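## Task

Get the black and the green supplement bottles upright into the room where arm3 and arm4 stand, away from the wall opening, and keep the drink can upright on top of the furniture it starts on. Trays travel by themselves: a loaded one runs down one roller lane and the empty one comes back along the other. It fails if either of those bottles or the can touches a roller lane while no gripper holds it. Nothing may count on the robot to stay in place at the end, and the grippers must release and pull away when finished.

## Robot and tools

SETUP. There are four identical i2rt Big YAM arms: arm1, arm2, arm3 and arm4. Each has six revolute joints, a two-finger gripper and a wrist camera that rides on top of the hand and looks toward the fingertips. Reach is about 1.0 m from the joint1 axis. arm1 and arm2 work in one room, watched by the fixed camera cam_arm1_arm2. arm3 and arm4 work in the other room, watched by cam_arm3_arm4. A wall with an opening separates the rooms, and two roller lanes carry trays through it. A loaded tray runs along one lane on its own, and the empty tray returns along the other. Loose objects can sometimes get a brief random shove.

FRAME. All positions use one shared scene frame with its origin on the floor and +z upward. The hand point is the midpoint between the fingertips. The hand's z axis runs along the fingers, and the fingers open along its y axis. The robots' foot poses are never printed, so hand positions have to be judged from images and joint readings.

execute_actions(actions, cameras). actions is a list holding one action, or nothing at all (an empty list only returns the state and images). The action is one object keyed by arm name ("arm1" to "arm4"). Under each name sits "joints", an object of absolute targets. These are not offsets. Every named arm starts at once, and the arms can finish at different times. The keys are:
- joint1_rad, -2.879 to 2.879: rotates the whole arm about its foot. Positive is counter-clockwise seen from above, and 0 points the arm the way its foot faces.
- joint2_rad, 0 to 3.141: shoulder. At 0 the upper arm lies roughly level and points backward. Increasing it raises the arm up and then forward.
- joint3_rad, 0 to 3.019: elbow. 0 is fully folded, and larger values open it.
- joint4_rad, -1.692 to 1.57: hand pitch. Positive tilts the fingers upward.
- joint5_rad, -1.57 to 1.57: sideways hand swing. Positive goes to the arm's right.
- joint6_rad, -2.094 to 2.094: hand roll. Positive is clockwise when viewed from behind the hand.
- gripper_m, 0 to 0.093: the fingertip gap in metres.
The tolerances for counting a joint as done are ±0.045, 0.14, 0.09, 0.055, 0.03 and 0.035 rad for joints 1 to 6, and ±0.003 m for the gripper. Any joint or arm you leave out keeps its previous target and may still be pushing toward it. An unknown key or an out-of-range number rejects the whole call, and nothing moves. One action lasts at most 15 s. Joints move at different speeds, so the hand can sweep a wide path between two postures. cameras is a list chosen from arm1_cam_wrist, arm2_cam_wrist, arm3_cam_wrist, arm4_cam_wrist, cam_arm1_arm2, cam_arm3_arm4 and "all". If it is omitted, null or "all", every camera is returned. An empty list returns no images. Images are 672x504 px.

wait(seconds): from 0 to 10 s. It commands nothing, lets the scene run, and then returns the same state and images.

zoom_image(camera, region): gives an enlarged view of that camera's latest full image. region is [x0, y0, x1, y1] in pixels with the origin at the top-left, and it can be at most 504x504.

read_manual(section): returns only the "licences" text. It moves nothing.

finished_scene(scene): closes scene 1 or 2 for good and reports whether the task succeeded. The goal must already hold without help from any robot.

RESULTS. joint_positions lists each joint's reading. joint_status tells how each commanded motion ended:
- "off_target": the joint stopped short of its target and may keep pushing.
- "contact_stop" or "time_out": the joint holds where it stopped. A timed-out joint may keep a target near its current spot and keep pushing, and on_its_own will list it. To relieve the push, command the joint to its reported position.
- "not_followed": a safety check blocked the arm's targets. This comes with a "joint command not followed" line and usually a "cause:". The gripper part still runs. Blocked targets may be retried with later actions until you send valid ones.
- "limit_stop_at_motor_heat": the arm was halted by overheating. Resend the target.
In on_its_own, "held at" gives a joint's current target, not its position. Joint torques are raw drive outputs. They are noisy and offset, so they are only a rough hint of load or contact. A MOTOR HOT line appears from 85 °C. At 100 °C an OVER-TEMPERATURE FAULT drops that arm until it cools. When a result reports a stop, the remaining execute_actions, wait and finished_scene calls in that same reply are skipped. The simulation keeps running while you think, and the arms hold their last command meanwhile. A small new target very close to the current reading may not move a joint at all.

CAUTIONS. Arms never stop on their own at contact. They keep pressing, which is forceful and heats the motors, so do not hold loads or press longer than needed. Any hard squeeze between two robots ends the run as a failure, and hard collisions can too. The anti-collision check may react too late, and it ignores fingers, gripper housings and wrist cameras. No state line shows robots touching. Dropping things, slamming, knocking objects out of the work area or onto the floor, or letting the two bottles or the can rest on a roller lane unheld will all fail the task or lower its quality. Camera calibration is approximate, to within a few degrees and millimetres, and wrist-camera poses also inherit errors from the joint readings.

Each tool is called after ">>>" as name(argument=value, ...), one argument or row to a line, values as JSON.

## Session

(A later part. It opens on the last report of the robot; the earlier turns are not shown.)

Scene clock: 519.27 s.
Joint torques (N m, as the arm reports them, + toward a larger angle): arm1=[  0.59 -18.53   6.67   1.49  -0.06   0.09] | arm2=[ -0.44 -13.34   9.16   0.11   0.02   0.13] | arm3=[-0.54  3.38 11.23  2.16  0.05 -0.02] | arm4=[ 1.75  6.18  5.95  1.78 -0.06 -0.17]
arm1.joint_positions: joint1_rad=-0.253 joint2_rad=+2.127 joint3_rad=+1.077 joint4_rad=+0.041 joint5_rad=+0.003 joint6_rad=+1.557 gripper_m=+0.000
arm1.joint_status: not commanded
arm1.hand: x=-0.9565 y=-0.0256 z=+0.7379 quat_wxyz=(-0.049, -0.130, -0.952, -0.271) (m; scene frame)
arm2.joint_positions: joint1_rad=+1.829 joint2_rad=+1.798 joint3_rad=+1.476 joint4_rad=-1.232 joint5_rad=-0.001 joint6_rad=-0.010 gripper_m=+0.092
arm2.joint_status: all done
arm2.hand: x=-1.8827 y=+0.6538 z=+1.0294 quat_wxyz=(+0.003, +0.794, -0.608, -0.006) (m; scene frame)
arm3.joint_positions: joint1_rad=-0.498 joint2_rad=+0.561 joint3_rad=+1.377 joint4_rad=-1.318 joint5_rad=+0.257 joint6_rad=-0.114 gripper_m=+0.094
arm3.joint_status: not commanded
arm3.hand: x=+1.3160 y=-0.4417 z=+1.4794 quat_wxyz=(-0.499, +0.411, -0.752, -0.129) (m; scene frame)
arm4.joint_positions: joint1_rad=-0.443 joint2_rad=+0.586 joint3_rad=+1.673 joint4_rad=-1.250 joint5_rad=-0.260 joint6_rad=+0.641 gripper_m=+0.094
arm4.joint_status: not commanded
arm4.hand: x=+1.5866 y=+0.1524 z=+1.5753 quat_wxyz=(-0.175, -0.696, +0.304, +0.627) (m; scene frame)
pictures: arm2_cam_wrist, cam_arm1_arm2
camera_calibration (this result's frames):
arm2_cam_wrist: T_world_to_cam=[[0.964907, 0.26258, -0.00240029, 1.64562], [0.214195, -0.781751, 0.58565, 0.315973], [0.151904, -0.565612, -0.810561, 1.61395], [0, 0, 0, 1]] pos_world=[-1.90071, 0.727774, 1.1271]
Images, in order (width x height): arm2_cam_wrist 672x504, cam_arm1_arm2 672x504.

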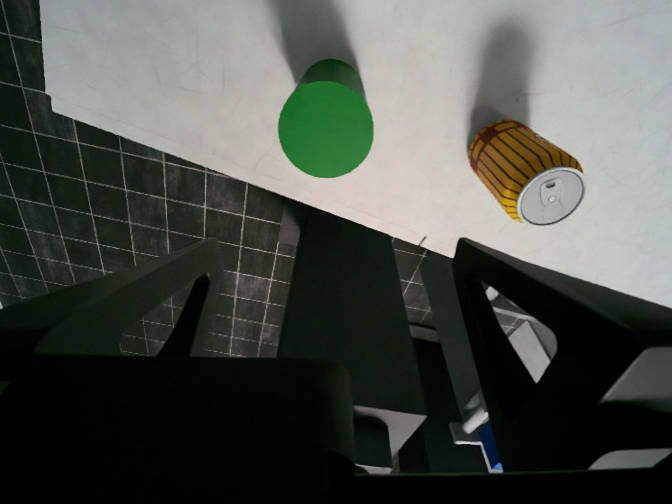

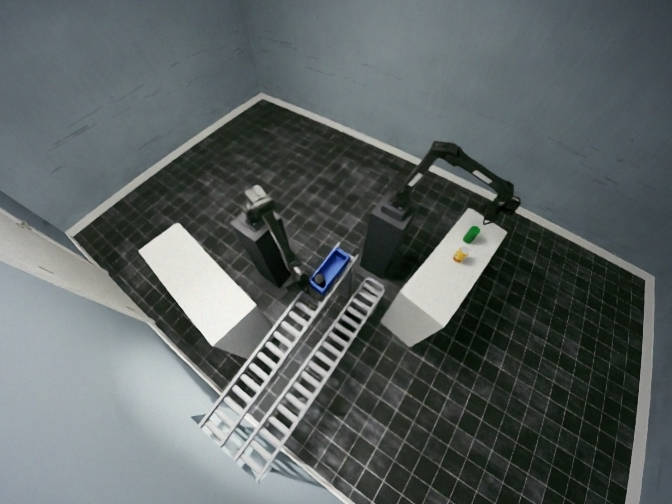

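>>> execute_actions(
  actions=[
    {"arm2": {"joints": {"joint1_rad": 1.858, "joint2_rad": 2.027, "joint3_rad": 1.385, "joint4_rad": -0.89}}},
  ],
  cameras=["arm2_cam_wrist"],
)

Scene clock: 549.33 s.
Joint torques (N m, as the arm reports them, + toward a larger angle): arm1=[  0.55 -18.58   6.67   1.47  -0.05   0.08] | arm2=[  0.84 -15.15   9.27   0.37   0.04   0.18] | arm3=[-0.73  3.47 11.21  2.14  0.06 -0.02] | arm4=[ 1.58  6.29  5.93  1.74 -0.05 -0.17]
arm1.joint_positions: joint1_rad=-0.253 joint2_rad=+2.127 joint3_rad=+1.077 joint4_rad=+0.041 joint5_rad=+0.003 joint6_rad=+1.557 gripper_m=+0.000
arm1.joint_status: not commanded
arm1.hand: x=-0.9565 y=-0.0256 z=+0.7379 quat_wxyz=(-0.049, -0.130, -0.952, -0.271) (m; scene frame)
arm2.joint_positions: joint1_rad=+1.845 joint2_rad=+2.035 joint3_rad=+1.377 joint4_rad=-0.901 joint5_rad=-0.001 joint6_rad=-0.010 gripper_m=+0.092
arm2.joint_status: all done
arm2.hand: x=-1.8969 y=+0.6667 z=+0.8712 quat_wxyz=(+0.004, +0.799, -0.602, -0.004) (m; scene frame)
arm3.joint_positions: joint1_rad=-0.498 joint2_rad=+0.561 joint3_rad=+1.377 joint4_rad=-1.318 joint5_rad=+0.257 joint6_rad=-0.114 gripper_m=+0.094
arm3.joint_status: not commanded
arm3.hand: x=+1.3160 y=-0.4417 z=+1.4794 quat_wxyz=(-0.499, +0.411, -0.752, -0.129) (m; scene frame)
arm4.joint_positions: joint1_rad=-0.443 joint2_rad=+0.586 joint3_rad=+1.673 joint4_rad=-1.250 joint5_rad=-0.260 joint6_rad=+0.641 gripper_m=+0.094
arm4.joint_status: not commanded
arm4.hand: x=+1.5866 y=+0.1524 z=+1.5753 quat_wxyz=(-0.175, -0.696, +0.304, +0.627) (m; scene frame)
pictures: arm2_cam_wrist
camera_calibration (this result's frames):
arm2_cam_wrist: T_world_to_cam=[[0.960672, 0.277672, -0.00261897, 1.63768], [0.225833, -0.775768, 0.589223, 0.436668], [0.161579, -0.566642, -0.807966, 1.51189], [0, 0, 0, 1]] pos_world=[-1.91618, 0.740716, 0.968552]
Images, in order (width x height): arm2_cam_wrist 672x504.

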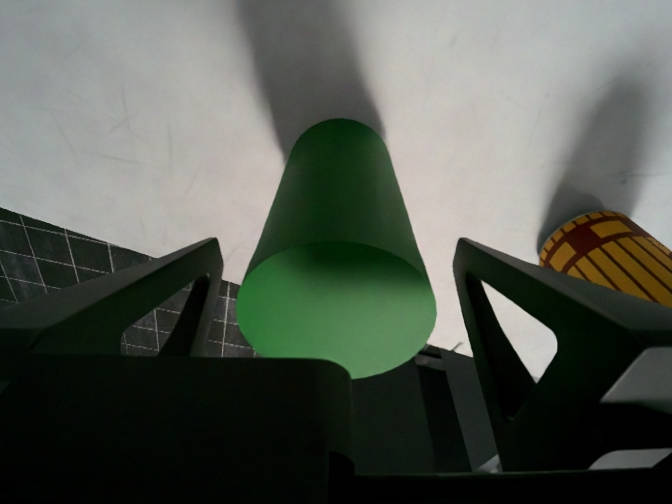

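>>> execute_actions(
  actions=[
    {"arm2": {"joints": {"gripper_m": 0.03}}},
  ],
  cameras=[],
)

Scene clock: 552.63 s.
Joint torques (N m, as the arm reports them, + toward a larger angle): arm1=[  0.58 -18.6    6.65   1.45  -0.05   0.09] | arm2=[  1.17 -15.45   9.18   0.33   0.02   0.18] | arm3=[-0.4   3.29 11.22  2.19  0.06 -0.02] | arm4=[ 1.65  6.08  5.96  1.77 -0.06 -0.17]
arm1.joint_positions: joint1_rad=-0.253 joint2_rad=+2.127 joint3_rad=+1.077 joint4_rad=+0.041 joint5_rad=+0.003 joint6_rad=+1.557 gripper_m=+0.000
arm1.joint_status: not commanded
arm1.hand: x=-0.9565 y=-0.0256 z=+0.7379 quat_wxyz=(-0.049, -0.130, -0.952, -0.271) (m; scene frame)
arm2.joint_positions: joint1_rad=+1.845 joint2_rad=+2.035 joint3_rad=+1.377 joint4_rad=-0.900 joint5_rad=-0.001 joint6_rad=-0.009 gripper_m=+0.066
arm2.joint_status: gripper_m off_target (ended at +0.066, target +0.030)
arm2.hand: x=-1.8969 y=+0.6669 z=+0.8712 quat_wxyz=(+0.004, +0.799, -0.602, -0.005) (m; scene frame)
arm3.joint_positions: joint1_rad=-0.498 joint2_rad=+0.561 joint3_rad=+1.377 joint4_rad=-1.318 joint5_rad=+0.257 joint6_rad=-0.114 gripper_m=+0.094
arm3.joint_status: not commanded
arm3.hand: x=+1.3160 y=-0.4417 z=+1.4794 quat_wxyz=(-0.499, +0.411, -0.752, -0.129) (m; scene frame)
arm4.joint_positions: joint1_rad=-0.443 joint2_rad=+0.586 joint3_rad=+1.673 joint4_rad=-1.250 joint5_rad=-0.260 joint6_rad=+0.641 gripper_m=+0.094
arm4.joint_status: not commanded
arm4.hand: x=+1.5866 y=+0.1524 z=+1.5753 quat_wxyz=(-0.175, -0.696, +0.304, +0.627) (m; scene frame)
pictures: none
No camera images: the call's "cameras" was empty. Leave "cameras" out to get every camera's image.

>>> execute_actions(
  actions=[
    {"arm2": {"joints": {"joint3_rad": 1.945, "joint4_rad": -1.44, "joint6_rad": -0.21}}},
  ],
  cameras=[],
)

>>> execute_actions(
  actions=[
    {"arm2": {"joints": {"joint1_rad": -0.188, "joint2_rad": 2.215, "joint4_rad": -1.32}}},
  ],
  cameras=["arm2_cam_wrist", "cam_arm1_arm2"],
)

Scene clock: 574.20 s.
Joint torques (N m, as the arm reports them, + toward a larger angle): arm1=[  0.57 -18.6    6.68   1.45  -0.05   0.08] | arm2=[  1.17 -16.91  14.92  -0.3    0.02  -0.08] | arm3=[-0.41  3.22 11.25  2.22  0.06 -0.02] | arm4=[ 1.68  6.08  5.93  1.78 -0.06 -0.18]
arm1.joint_positions: joint1_rad=-0.253 joint2_rad=+2.127 joint3_rad=+1.077 joint4_rad=+0.041 joint5_rad=+0.003 joint6_rad=+1.557 gripper_m=+0.000
arm1.joint_status: not commanded
arm1.hand: x=-0.9565 y=-0.0256 z=+0.7379 quat_wxyz=(-0.049, -0.130, -0.952, -0.271) (m; scene frame)
arm2.joint_positions: joint1_rad=+1.845 joint2_rad=+2.032 joint3_rad=+1.893 joint4_rad=-1.430 joint5_rad=-0.001 joint6_rad=-0.200 gripper_m=+0.066
arm2.joint_status: all done
arm2.hand: x=-1.9149 y=+0.7390 z=+1.0516 quat_wxyz=(+0.007, +0.852, -0.523, -0.001) (m; scene frame)
arm3.joint_positions: joint1_rad=-0.498 joint2_rad=+0.561 joint3_rad=+1.377 joint4_rad=-1.318 joint5_rad=+0.257 joint6_rad=-0.114 gripper_m=+0.094
arm3.joint_status: not commanded
arm3.hand: x=+1.3160 y=-0.4417 z=+1.4794 quat_wxyz=(-0.499, +0.411, -0.752, -0.129) (m; scene frame)
arm4.joint_positions: joint1_rad=-0.443 joint2_rad=+0.586 joint3_rad=+1.673 joint4_rad=-1.250 joint5_rad=-0.260 joint6_rad=+0.641 gripper_m=+0.094
arm4.joint_status: not commanded
arm4.hand: x=+1.5866 y=+0.1524 z=+1.5753 quat_wxyz=(-0.175, -0.696, +0.304, +0.627) (m; scene frame)
pictures: none
No camera images: the call's "cameras" was empty. Leave "cameras" out to get every camera's image.

Scene clock: 576.47 s.
Joint torques (N m, as the arm reports them, + toward a larger angle): arm1=[  0.54 -18.45   6.66   1.48  -0.05   0.08] | arm2=[  1.63 -20.57  12.43  -0.46  -0.11  -0.02] | arm3=[-0.74  3.19 11.25  2.22  0.05  0.  ] | arm4=[ 1.76  6.09  5.93  1.79 -0.06 -0.18]
arm1.joint_positions: joint1_rad=-0.253 joint2_rad=+2.127 joint3_rad=+1.077 joint4_rad=+0.041 joint5_rad=+0.003 joint6_rad=+1.557 gripper_m=+0.000
arm1.joint_status: not commanded
arm1.hand: x=-0.9565 y=-0.0256 z=+0.7379 quat_wxyz=(-0.049, -0.130, -0.952, -0.271) (m; scene frame)
arm2.joint_positions: joint1_rad=-0.201 joint2_rad=+2.251 joint3_rad=+1.917 joint4_rad=-1.309 joint5_rad=+0.002 joint6_rad=-0.202 gripper_m=+0.066
arm2.joint_status: all done
arm2.hand: x=-1.1061 y=-0.0041 z=+0.9264 quat_wxyz=(+0.039, -0.002, -0.999, +0.000) (m; scene frame)
arm3.joint_positions: joint1_rad=-0.498 joint2_rad=+0.561 joint3_rad=+1.377 joint4_rad=-1.318 joint5_rad=+0.257 joint6_rad=-0.114 gripper_m=+0.094
arm3.joint_status: not commanded
arm3.hand: x=+1.3160 y=-0.4417 z=+1.4794 quat_wxyz=(-0.499, +0.411, -0.752, -0.129) (m; scene frame)
arm4.joint_positions: joint1_rad=-0.443 joint2_rad=+0.586 joint3_rad=+1.673 joint4_rad=-1.250 joint5_rad=-0.260 joint6_rad=+0.641 gripper_m=+0.094
arm4.joint_status: not commanded
arm4.hand: x=+1.5866 y=+0.1524 z=+1.5753 quat_wxyz=(-0.175, -0.696, +0.304, +0.627) (m; scene frame)
pictures: arm2_cam_wrist, cam_arm1_arm2
camera_calibration (this result's frames):
arm2_cam_wrist: T_world_to_cam=[[-0.000653654, -0.999955, 0.00943137, -0.0153532], [-0.758028, 0.00664681, 0.652188, -1.43817], [-0.652221, -0.00672294, -0.757999, 0.104505], [0, 0, 0, 1]] pos_world=[-1.02202, -0.00509066, 1.01732]
Images, in order (width x height): arm2_cam_wrist 672x504, cam_arm1_arm2 672x504.

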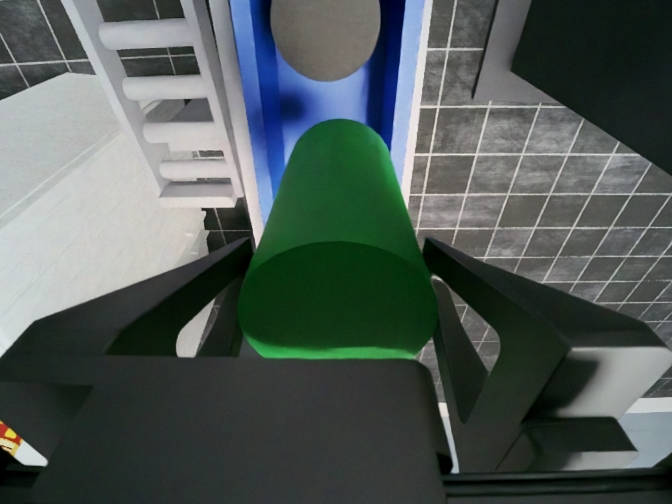

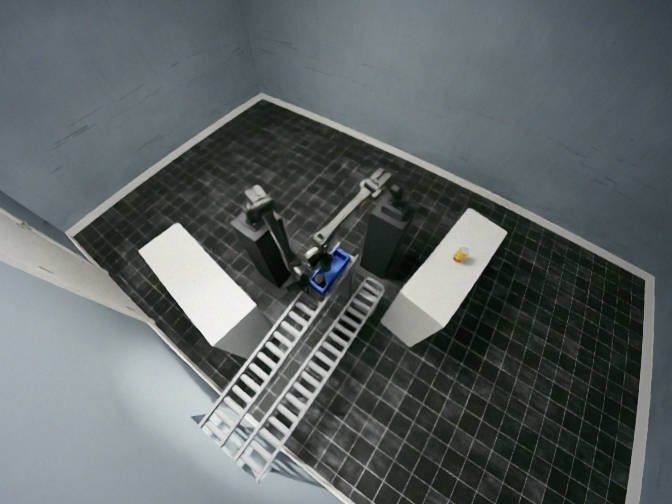

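>>> zoom_image(
  camera="arm2_cam_wrist",
  region=[210, 0, 450, 240],
)

Region (210, 0, 450, 240) of arm2_cam_wrist's 672x504 image, scaled by 2.100, with more detail than that image has.

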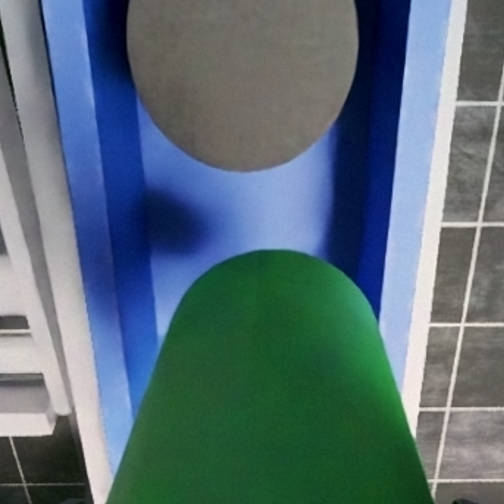

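>>> execute_actions(
  actions=[
    {"arm2": {"joints": {"joint1_rad": -0.178, "joint2_rad": 2.375, "joint3_rad": 1.89, "joint4_rad": -1.12}}},
  ],
  cameras=["arm2_cam_wrist"],
)

Scene clock: 597.87 s.
Joint torques (N m, as the arm reports them, + toward a larger angle): arm1=[  0.55 -18.4    6.64   1.43  -0.04   0.09] | arm2=[  0.76 -20.63  10.08   0.02  -0.12  -0.04] | arm3=[-0.29  3.47 11.25  2.23  0.07 -0.03] | arm4=[ 1.58  6.07  5.94  1.79 -0.06 -0.18]
arm1.joint_positions: joint1_rad=-0.253 joint2_rad=+2.127 joint3_rad=+1.077 joint4_rad=+0.041 joint5_rad=+0.002 joint6_rad=+1.557 gripper_m=+0.000
arm1.joint_status: not commanded
arm1.hand: x=-0.9566 y=-0.0255 z=+0.7379 quat_wxyz=(-0.049, -0.130, -0.952, -0.271) (m; scene frame)
arm2.joint_positions: joint1_rad=-0.194 joint2_rad=+2.410 joint3_rad=+1.878 joint4_rad=-1.128 joint5_rad=+0.002 joint6_rad=-0.202 gripper_m=+0.066
arm2.joint_status: all done
arm2.hand: x=-1.1059 y=-0.0012 z=+0.8085 quat_wxyz=(+0.048, +0.002, -0.999, -0.002) (m; scene frame)
arm3.joint_positions: joint1_rad=-0.498 joint2_rad=+0.561 joint3_rad=+1.377 joint4_rad=-1.318 joint5_rad=+0.257 joint6_rad=-0.114 gripper_m=+0.094
arm3.joint_status: not commanded
arm3.hand: x=+1.3160 y=-0.4417 z=+1.4794 quat_wxyz=(-0.499, +0.411, -0.752, -0.129) (m; scene frame)
arm4.joint_positions: joint1_rad=-0.443 joint2_rad=+0.586 joint3_rad=+1.673 joint4_rad=-1.250 joint5_rad=-0.260 joint6_rad=+0.641 gripper_m=+0.094
arm4.joint_status: not commanded
arm4.hand: x=+1.5866 y=+0.1524 z=+1.5753 quat_wxyz=(-0.175, -0.696, +0.304, +0.627) (m; scene frame)
pictures: arm2_cam_wrist
camera_calibration (this result's frames):
arm2_cam_wrist: T_world_to_cam=[[0.0060653, -0.999967, 0.00545344, -0.000629838], [-0.746717, -0.00090178, 0.665142, -1.35913], [-0.665115, -0.00810646, -0.746697, -0.00810641], [0, 0, 0, 1]] pos_world=[-1.02027, -0.00192117, 0.897964]
Images, in order (width x height): arm2_cam_wrist 672x504.

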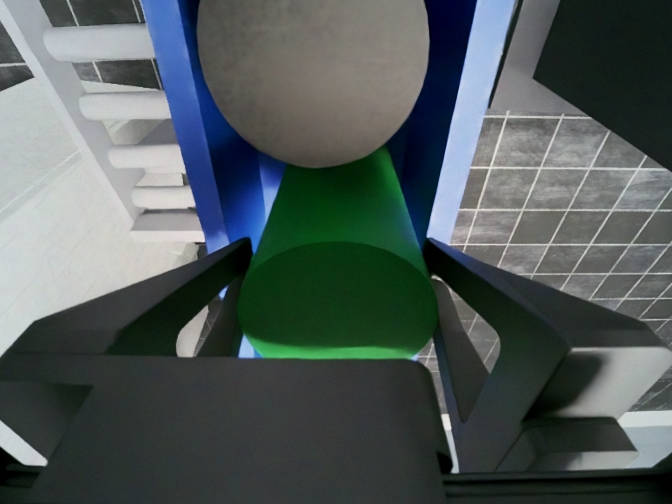

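>>> execute_actions(
  actions=[
    {"arm2": {"joints": {"joint1_rad": -0.17, "joint2_rad": 2.432}}},
  ],
  cameras=["arm2_cam_wrist"],
)

Scene clock: 603.60 s.
Joint torques (N m, as the arm reports them, + toward a larger angle): arm1=[  0.71 -18.56   6.66   1.49  -0.04   0.09] | arm2=[  0.05 -18.5    9.03  -0.1   -0.03   0.06] | arm3=[-0.46  3.17 11.21  2.19  0.06 -0.03] | arm4=[ 1.69  6.28  5.93  1.76 -0.06 -0.18]
arm1.joint_positions: joint1_rad=-0.253 joint2_rad=+2.127 joint3_rad=+1.077 joint4_rad=+0.041 joint5_rad=+0.002 joint6_rad=+1.557 gripper_m=+0.000
arm1.joint_status: not commanded
arm1.hand: x=-0.9566 y=-0.0255 z=+0.7379 quat_wxyz=(-0.049, -0.130, -0.952, -0.271) (m; scene frame)
arm2.joint_positions: joint1_rad=-0.192 joint2_rad=+2.410 joint3_rad=+1.878 joint4_rad=-1.128 joint5_rad=+0.002 joint6_rad=-0.202 gripper_m=+0.066
arm2.joint_status: joint1_rad not_followed (moved +0.002 of +0.024); joint2_rad not_followed (moved +0.000 of +0.022)
arm2.hand: x=-1.1057 y=-0.0002 z=+0.8085 quat_wxyz=(+0.048, +0.003, -0.999, -0.002) (m; scene frame)
arm3.joint_positions: joint1_rad=-0.498 joint2_rad=+0.561 joint3_rad=+1.377 joint4_rad=-1.318 joint5_rad=+0.257 joint6_rad=-0.114 gripper_m=+0.094
arm3.joint_status: not commanded
arm3.hand: x=+1.3160 y=-0.4417 z=+1.4794 quat_wxyz=(-0.499, +0.411, -0.752, -0.129) (m; scene frame)
arm4.joint_positions: joint1_rad=-0.443 joint2_rad=+0.586 joint3_rad=+1.673 joint4_rad=-1.250 joint5_rad=-0.260 joint6_rad=+0.641 gripper_m=+0.094
arm4.joint_status: not commanded
arm4.hand: x=+1.5866 y=+0.1524 z=+1.5753 quat_wxyz=(-0.175, -0.696, +0.304, +0.627) (m; scene frame)
pictures: arm2_cam_wrist
joint command not followed: on one or more control steps a check withheld the commanded joint targets of the arm2 arm, and it was not sent them on those steps. On the call's last step the targets were still withheld.
cause: the commanded joint targets would bring a part of the robot too close to another arm (this arm's wrist (the part past joint 4) and the other arm's wrist (the part past joint 4)); next, command targets that bring no part of the robot closer to that arm.
camera_calibration (this result's frames):
arm2_cam_wrist: T_world_to_cam=[[0.00759109, -0.999956, 0.00544229, 0.00204641], [-0.746702, -0.00204839, 0.665156, -1.35897], [-0.665116, -0.00911302, -0.746684, -0.00798936], [0, 0, 0, 1]] pos_world=[-1.02007, -0.000810188, 0.897949]
Images, in order (width x height): arm2_cam_wrist 672x504.

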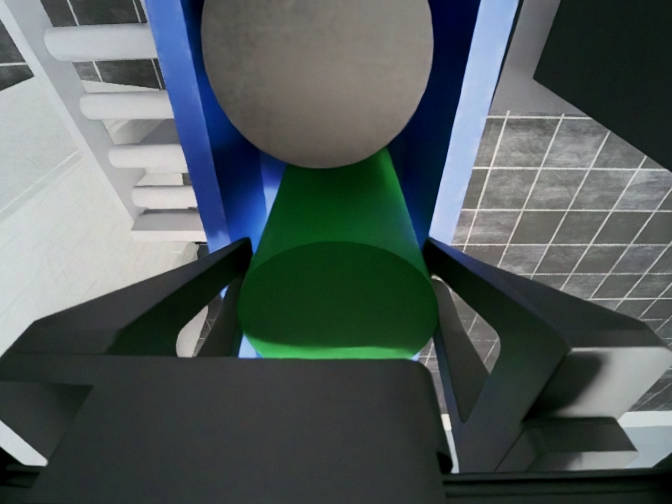

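>>> execute_actions(
  actions=[
    {"arm2": {"joints": {"joint1_rad": -0.19, "joint2_rad": 2.40, "gripper_m": 0.085}}},
  ],
  cameras=["arm2_cam_wrist"],
)

Scene clock: 607.00 s.
Joint torques (N m, as the arm reports them, + toward a larger angle): arm1=[  0.61 -18.59   6.65   1.46  -0.05   0.08] | arm2=[ -0.19 -20.51   9.95   0.2   -0.16  -0.09] | arm3=[-0.23  3.2  11.29  2.08  0.07 -0.02] | arm4=[ 1.69  6.27  5.92  1.77 -0.07 -0.18]
arm1.joint_positions: joint1_rad=-0.252 joint2_rad=+2.127 joint3_rad=+1.077 joint4_rad=+0.041 joint5_rad=+0.003 joint6_rad=+1.557 gripper_m=+0.000
arm1.joint_status: not commanded
arm1.hand: x=-0.9567 y=-0.0255 z=+0.7379 quat_wxyz=(-0.049, -0.130, -0.952, -0.271) (m; scene frame)
arm2.joint_positions: joint1_rad=-0.192 joint2_rad=+2.410 joint3_rad=+1.878 joint4_rad=-1.128 joint5_rad=+0.002 joint6_rad=-0.202 gripper_m=+0.085
arm2.joint_status: all done
arm2.hand: x=-1.1056 y=-0.0002 z=+0.8087 quat_wxyz=(+0.048, +0.003, -0.999, -0.002) (m; scene frame)
arm3.joint_positions: joint1_rad=-0.498 joint2_rad=+0.561 joint3_rad=+1.377 joint4_rad=-1.318 joint5_rad=+0.257 joint6_rad=-0.114 gripper_m=+0.094
arm3.joint_status: not commanded
arm3.hand: x=+1.3160 y=-0.4417 z=+1.4794 quat_wxyz=(-0.499, +0.411, -0.752, -0.129) (m; scene frame)
arm4.joint_positions: joint1_rad=-0.443 joint2_rad=+0.586 joint3_rad=+1.673 joint4_rad=-1.250 joint5_rad=-0.260 joint6_rad=+0.641 gripper_m=+0.094
arm4.joint_status: not commanded
arm4.hand: x=+1.5866 y=+0.1524 z=+1.5753 quat_wxyz=(-0.175, -0.696, +0.304, +0.627) (m; scene frame)
pictures: arm2_cam_wrist
joint command not followed: on one or more control steps a check withheld the commanded joint targets of the arm2 arm, and it was not sent them on those steps.
cause: the commanded joint targets would bring a part of the robot too close to another arm (this arm's wrist (the part past joint 4) and the other arm's wrist (the part past joint 4)); next, command targets that bring no part of the robot closer to that arm.
camera_calibration (this result's frames):
arm2_cam_wrist: T_world_to_cam=[[0.00759429, -0.999956, 0.00551956, 0.00197089], [-0.74695, -0.00200281, 0.664877, -1.35911], [-0.664837, -0.00917211, -0.746933, -0.00723958], [0, 0, 0, 1]] pos_world=[-1.02002, -0.000817646, 0.898222]
Images, in order (width x height): arm2_cam_wrist 672x504.

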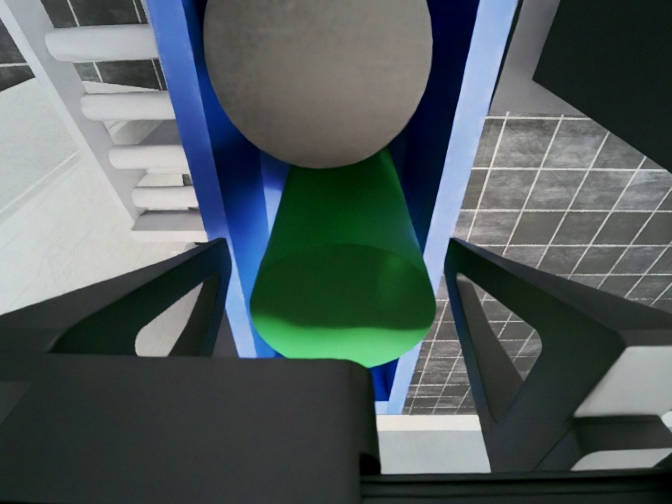

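>>> execute_actions(
  actions=[
    {"arm2": {"joints": {"joint2_rad": 1.9, "joint3_rad": 1.7, "joint4_rad": -1.3}}, "arm1": {"joints": {"joint1_rad": -0.7, "joint2_rad": 1.6, "joint3_rad": 0.9, "joint4_rad": 0.0}}},
  ],
  cameras=["cam_arm1_arm2", "cam_arm3_arm4", "arm2_cam_wrist"],
)

Scene clock: 619.43 s.
Joint torques (N m, as the arm reports them, + toward a larger angle): arm1=[  0.61 -13.15   6.87   0.75  -0.04   0.06] | arm2=[ -0.15 -15.07  11.07  -0.34  -0.11   0.  ] | arm3=[-0.5   3.34 11.3   2.17  0.08  0.  ] | arm4=[ 1.51  6.15  5.93  1.74 -0.06 -0.17]
arm1.joint_positions: joint1_rad=-0.705 joint2_rad=+1.580 joint3_rad=+0.909 joint4_rad=+0.012 joint5_rad=+0.002 joint6_rad=+1.558 gripper_m=+0.000
arm1.joint_status: all done
arm1.hand: x=-0.7346 y=-0.1661 z=+0.9857 quat_wxyz=(-0.169, -0.316, -0.839, -0.408) (m; scene frame)
arm2.joint_positions: joint1_rad=-0.192 joint2_rad=+1.905 joint3_rad=+1.694 joint4_rad=-1.291 joint5_rad=+0.002 joint6_rad=-0.202 gripper_m=+0.085
arm2.joint_status: all done
arm2.hand: x=-1.1585 y=+0.0138 z=+1.0552 quat_wxyz=(-0.029, +0.003, -0.999, +0.014) (m; scene frame)
arm3.joint_positions: joint1_rad=-0.498 joint2_rad=+0.561 joint3_rad=+1.377 joint4_rad=-1.318 joint5_rad=+0.257 joint6_rad=-0.114 gripper_m=+0.094
arm3.joint_status: not commanded
arm3.hand: x=+1.3160 y=-0.4417 z=+1.4794 quat_wxyz=(-0.499, +0.411, -0.752, -0.129) (m; scene frame)
arm4.joint_positions: joint1_rad=-0.443 joint2_rad=+0.586 joint3_rad=+1.673 joint4_rad=-1.250 joint5_rad=-0.260 joint6_rad=+0.641 gripper_m=+0.094
arm4.joint_status: not commanded
arm4.hand: x=+1.5866 y=+0.1524 z=+1.5753 quat_wxyz=(-0.175, -0.696, +0.304, +0.627) (m; scene frame)
pictures: arm2_cam_wrist, cam_arm1_arm2, cam_arm3_arm4
camera_calibration (this result's frames):
arm2_cam_wrist: T_world_to_cam=[[0.00645408, -0.999282, 0.0373251, -0.0199058], [-0.840174, 0.0148226, 0.542115, -1.5411], [-0.542279, -0.0348584, -0.839475, 0.381837], [0, 0, 0, 1]] pos_world=[-1.0876, 0.0162617, 1.15674]
Images, in order (width x height): arm2_cam_wrist 672x504, cam_arm1_arm2 672x504, cam_arm3_arm4 672x504.

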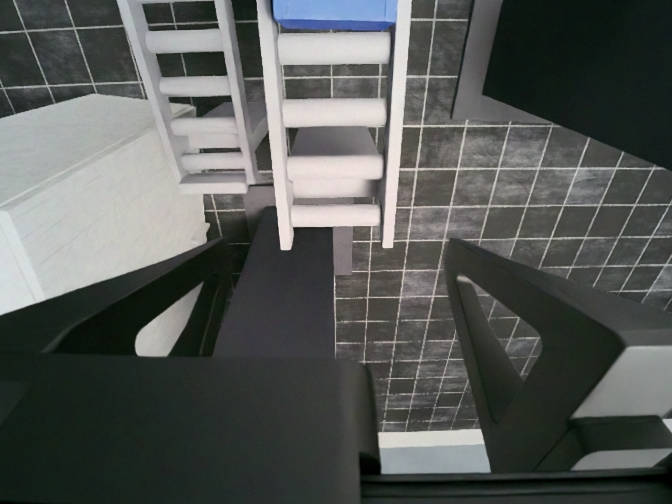

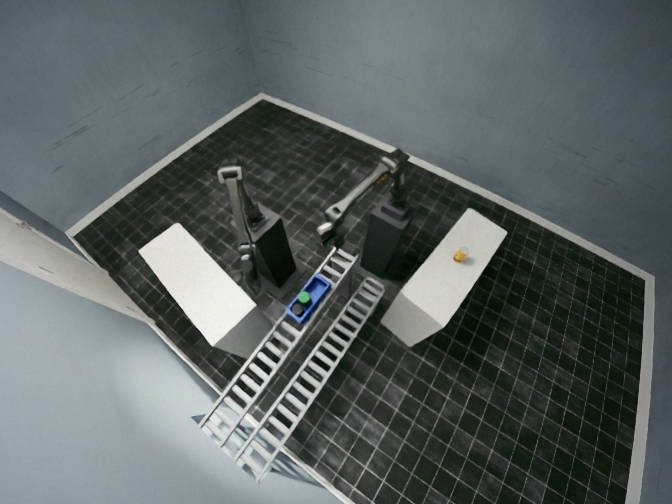

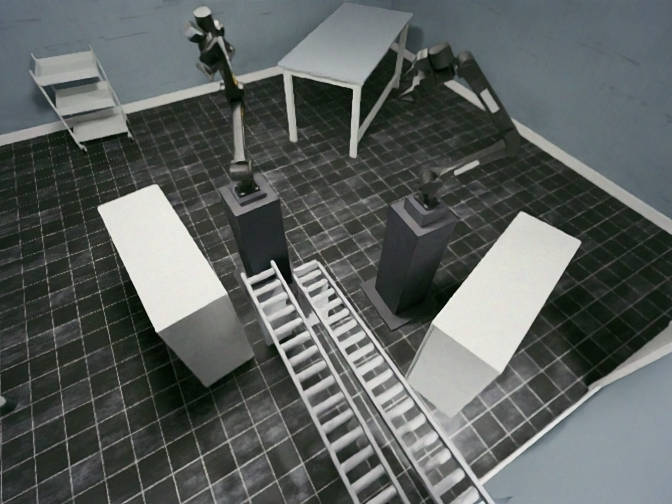

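The tray is rolling. I'll wait for it to arrive.

>>> wait(
  seconds=8,
)

Scene clock: 628.67 s.
Joint torques (N m, as the arm reports them, + toward a larger angle): arm1=[  0.47 -12.83   6.88   0.75  -0.04   0.06] | arm2=[  0.26 -15.01  10.99  -0.19  -0.13  -0.04] | arm3=[-0.01  3.06 11.29  2.14  0.05 -0.02] | arm4=[ 1.66  6.16  5.95  1.74 -0.06 -0.18]
arm1.joint_positions: joint1_rad=-0.705 joint2_rad=+1.580 joint3_rad=+0.909 joint4_rad=+0.012 joint5_rad=+0.002 joint6_rad=+1.558 gripper_m=+0.000
arm1.joint_status: all done
arm1.hand: x=-0.7346 y=-0.1661 z=+0.9857 quat_wxyz=(-0.169, -0.316, -0.839, -0.408) (m; scene frame)
arm2.joint_positions: joint1_rad=-0.192 joint2_rad=+1.905 joint3_rad=+1.694 joint4_rad=-1.291 joint5_rad=+0.002 joint6_rad=-0.202 gripper_m=+0.085
arm2.joint_status: all done
arm2.hand: x=-1.1585 y=+0.0138 z=+1.0552 quat_wxyz=(-0.029, +0.003, -0.999, +0.014) (m; scene frame)
arm3.joint_positions: joint1_rad=-0.498 joint2_rad=+0.561 joint3_rad=+1.377 joint4_rad=-1.318 joint5_rad=+0.257 joint6_rad=-0.114 gripper_m=+0.094
arm3.joint_status: not commanded
arm3.hand: x=+1.3160 y=-0.4417 z=+1.4794 quat_wxyz=(-0.499, +0.411, -0.752, -0.129) (m; scene frame)
arm4.joint_positions: joint1_rad=-0.443 joint2_rad=+0.586 joint3_rad=+1.673 joint4_rad=-1.250 joint5_rad=-0.260 joint6_rad=+0.641 gripper_m=+0.094
arm4.joint_status: not commanded
arm4.hand: x=+1.5866 y=+0.1524 z=+1.5753 quat_wxyz=(-0.175, -0.696, +0.304, +0.627) (m; scene frame)
wait: 8.00 s; at rest from the start
pictures: arm1_cam_wrist, arm2_cam_wrist, arm3_cam_wrist, arm4_cam_wrist, cam_arm1_arm2, cam_arm3_arm4
camera_calibration (this result's frames):
arm1_cam_wrist: T_world_to_cam=[[-0.392079, -0.455775, -0.799089, 0.42934], [-0.91989, 0.202513, 0.335844, -0.969899], [0.0087559, 0.866751, -0.498664, 0.767384], [0, 0, 0, 1]] pos_world=[-0.730584, -0.273031, 1.05148]
arm2_cam_wrist: T_world_to_cam=[[0.00645408, -0.999282, 0.0373251, -0.0199058], [-0.840174, 0.0148226, 0.542115, -1.5411], [-0.542279, -0.0348584, -0.839475, 0.381837], [0, 0, 0, 1]] pos_world=[-1.0876, 0.0162617, 1.15674]
Images, in order (width x height): arm1_cam_wrist 672x504, arm2_cam_wrist 672x504, arm3_cam_wrist 672x504, arm4_cam_wrist 672x504, cam_arm1_arm2 672x504, cam_arm3_arm4 672x504.

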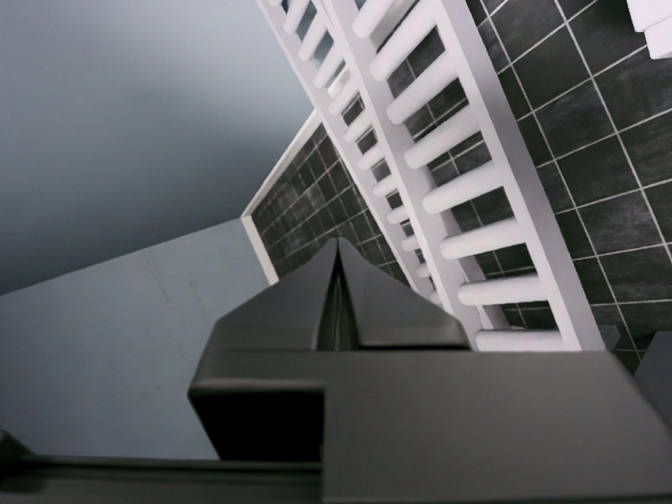

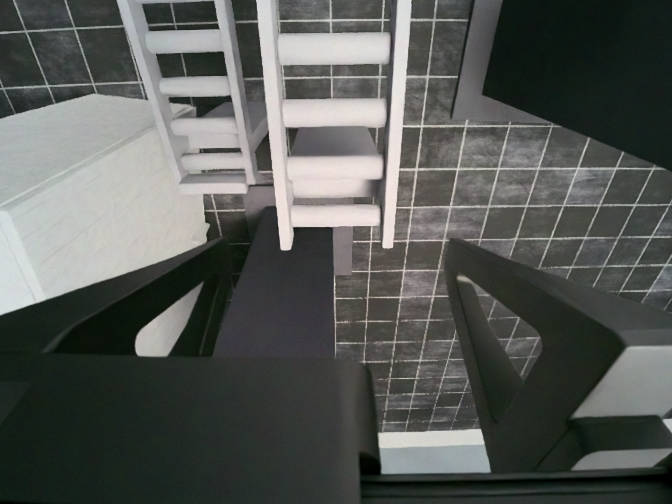

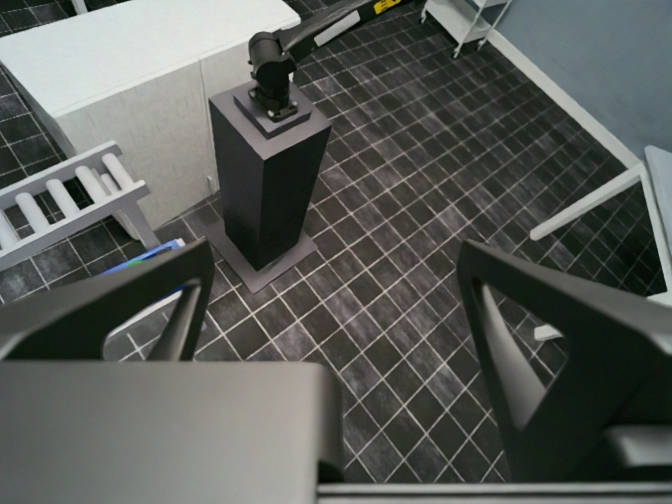

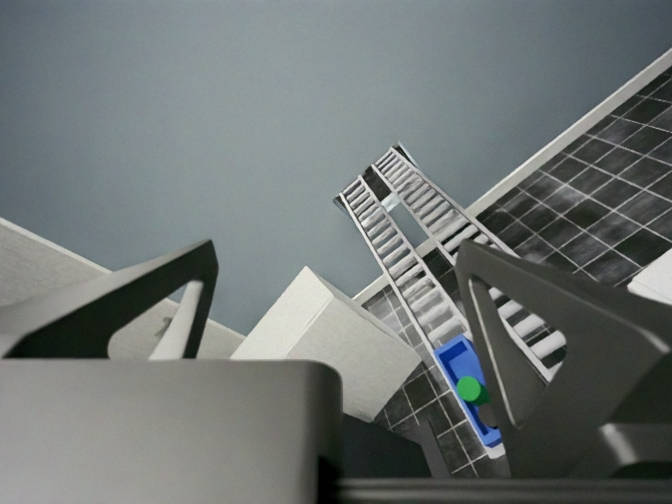

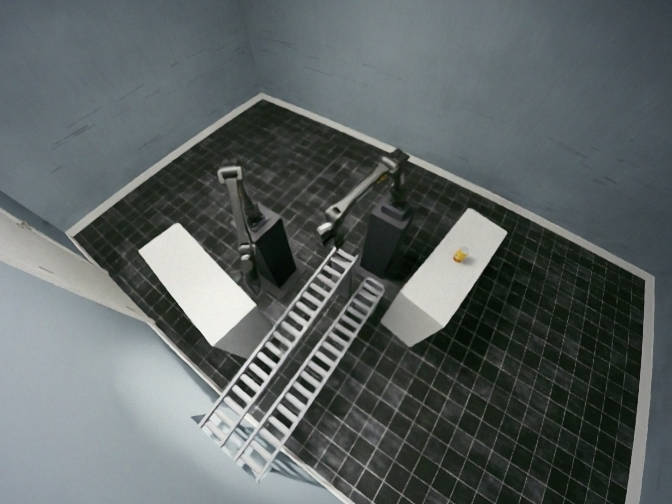

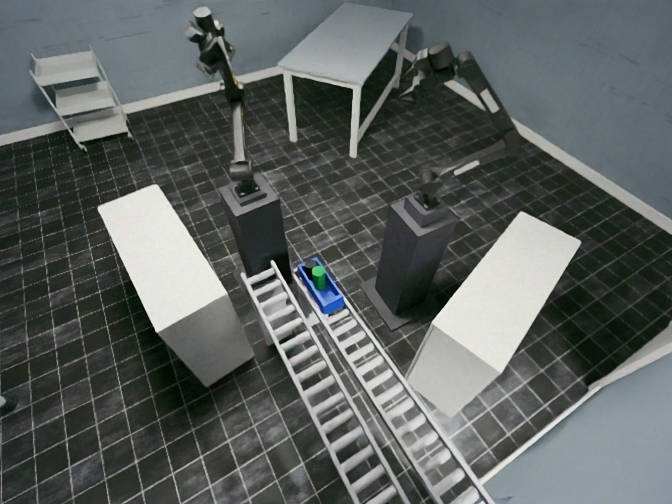

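>>> execute_actions(
  actions=[],
)

Scene clock: 643.83 s.
Joint torques (N m, as the arm reports them, + toward a larger angle): arm1=[  0.4  -12.85   6.87   0.75  -0.04   0.05] | arm2=[ -0.87 -15.17  10.99  -0.13  -0.11  -0.03] | arm3=[-0.74  3.25 11.23  2.14  0.04 -0.02] | arm4=[ 1.63  6.15  5.96  1.69 -0.07 -0.18]
arm1.joint_positions: joint1_rad=-0.705 joint2_rad=+1.580 joint3_rad=+0.909 joint4_rad=+0.012 joint5_rad=+0.002 joint6_rad=+1.558 gripper_m=+0.000
arm1.joint_status: all done
arm1.hand: x=-0.7346 y=-0.1661 z=+0.9857 quat_wxyz=(-0.169, -0.316, -0.839, -0.408) (m; scene frame)
arm2.joint_positions: joint1_rad=-0.192 joint2_rad=+1.905 joint3_rad=+1.694 joint4_rad=-1.291 joint5_rad=+0.002 joint6_rad=-0.202 gripper_m=+0.085
arm2.joint_status: all done
arm2.hand: x=-1.1585 y=+0.0138 z=+1.0552 quat_wxyz=(-0.029, +0.003, -0.999, +0.014) (m; scene frame)
arm3.joint_positions: joint1_rad=-0.498 joint2_rad=+0.561 joint3_rad=+1.377 joint4_rad=-1.318 joint5_rad=+0.257 joint6_rad=-0.114 gripper_m=+0.094
arm3.joint_status: not commanded
arm3.hand: x=+1.3160 y=-0.4417 z=+1.4794 quat_wxyz=(-0.499, +0.411, -0.752, -0.129) (m; scene frame)
arm4.joint_positions: joint1_rad=-0.443 joint2_rad=+0.586 joint3_rad=+1.673 joint4_rad=-1.250 joint5_rad=-0.260 joint6_rad=+0.641 gripper_m=+0.094
arm4.joint_status: not commanded
arm4.hand: x=+1.5866 y=+0.1524 z=+1.5753 quat_wxyz=(-0.175, -0.696, +0.304, +0.627) (m; scene frame)
pictures: arm1_cam_wrist, arm2_cam_wrist, arm3_cam_wrist, arm4_cam_wrist, cam_arm1_arm2, cam_arm3_arm4
camera_calibration (this result's frames):
arm1_cam_wrist: T_world_to_cam=[[-0.392079, -0.455775, -0.799089, 0.42934], [-0.91989, 0.202513, 0.335844, -0.969899], [0.0087559, 0.866751, -0.498664, 0.767384], [0, 0, 0, 1]] pos_world=[-0.730584, -0.273031, 1.05148]
arm2_cam_wrist: T_world_to_cam=[[0.00645408, -0.999282, 0.0373251, -0.0199058], [-0.840174, 0.0148226, 0.542115, -1.5411], [-0.542279, -0.0348584, -0.839475, 0.381837], [0, 0, 0, 1]] pos_world=[-1.0876, 0.0162617, 1.15674]
Images, in order (width x height): arm1_cam_wrist 672x504, arm2_cam_wrist 672x504, arm3_cam_wrist 672x504, arm4_cam_wrist 672x504, cam_arm1_arm2 672x504, cam_arm3_arm4 672x504.

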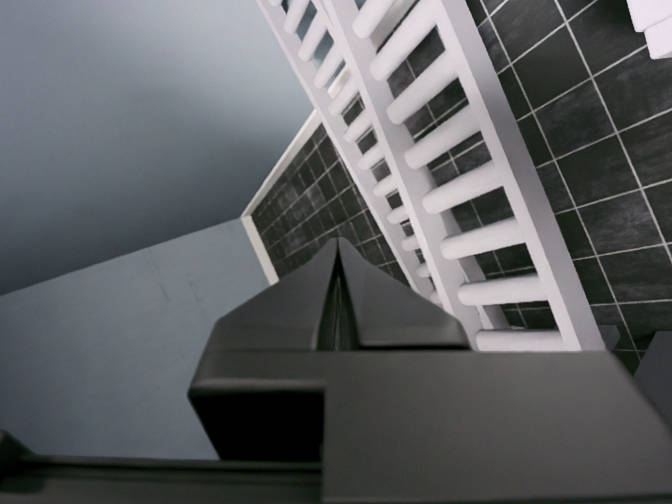

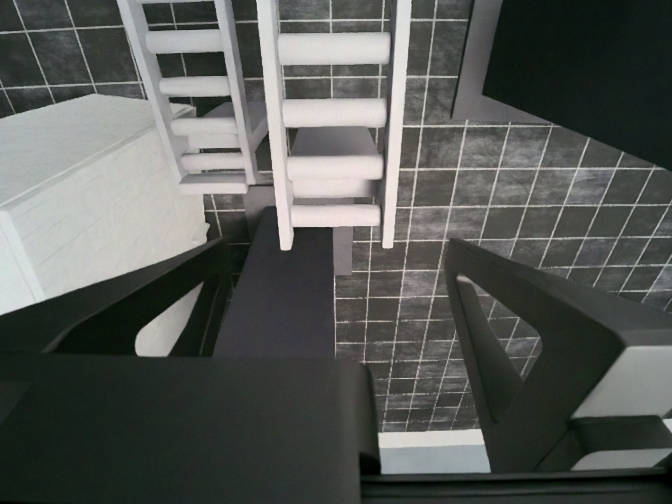

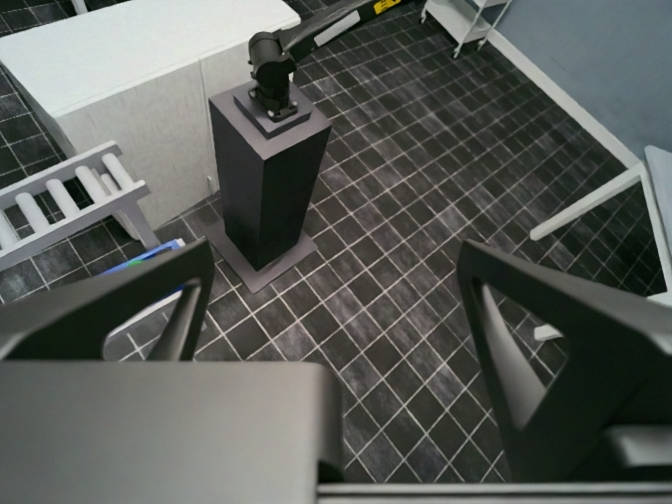

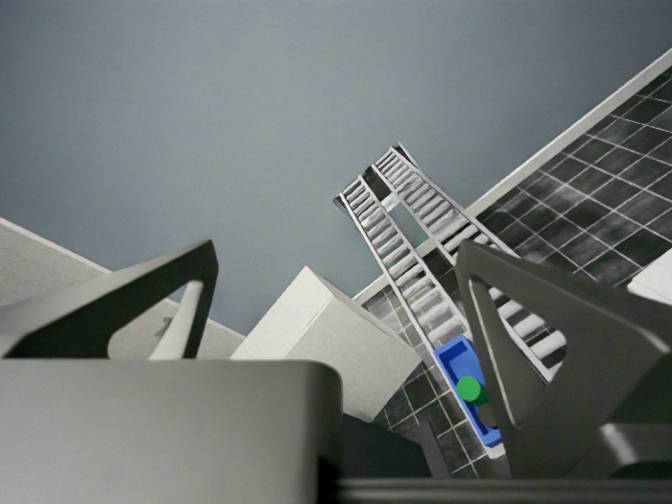

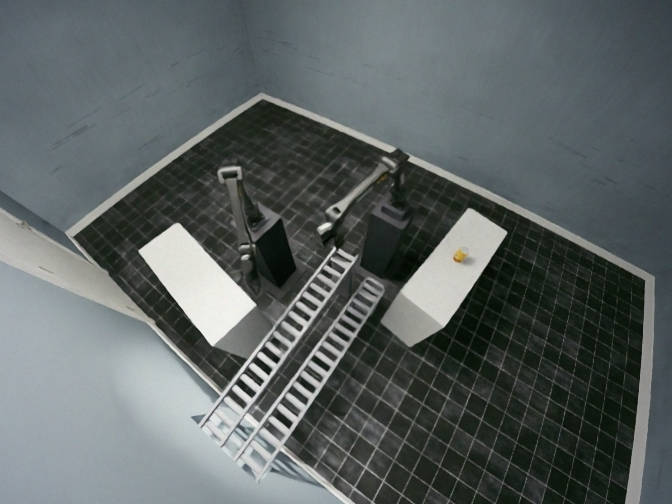

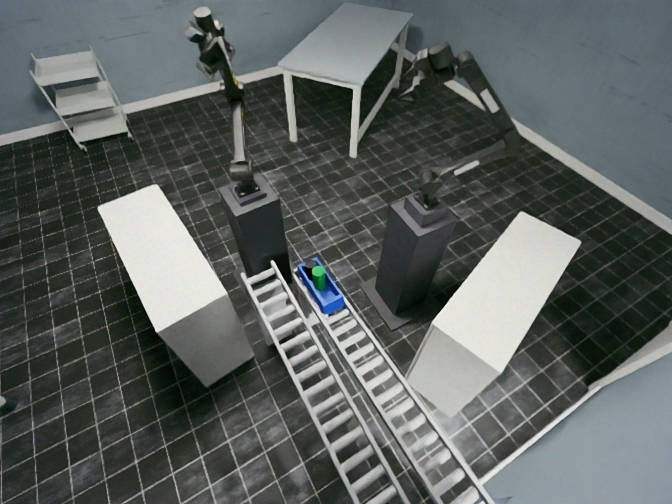

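>>> zoom_image(
  camera="cam_arm3_arm4",
  region=[270, 240, 370, 330],
)

>>> zoom_image(
  camera="arm4_cam_wrist",
  region=[410, 320, 540, 470],
)

Region (270, 240, 370, 330) of cam_arm3_arm4's 672x504 image, scaled by 5.040, with more detail than that image has; it fills the top 454 rows of this view, and the rest is white.

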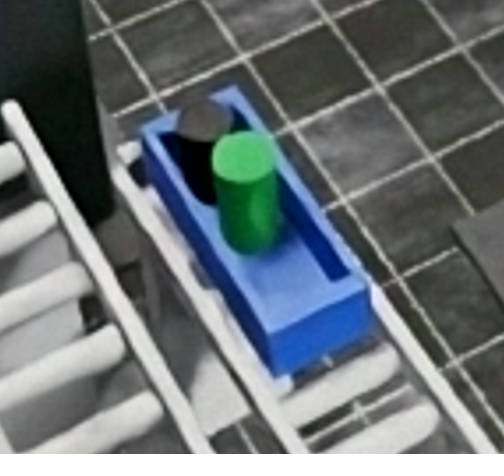

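Region (410, 320, 540, 470) of arm4_cam_wrist's 672x504 image, scaled by 3.360, with more detail than that image has; it fills the left 437 columns of this view, and the rest is white.

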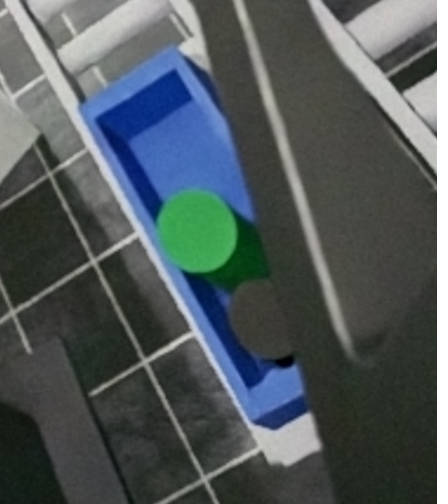

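Both bottles are standing in the tray at the end stop in arm3/arm4's room.

>>> finished_scene(
  scene=1,
)

The scene is finished: the task was done.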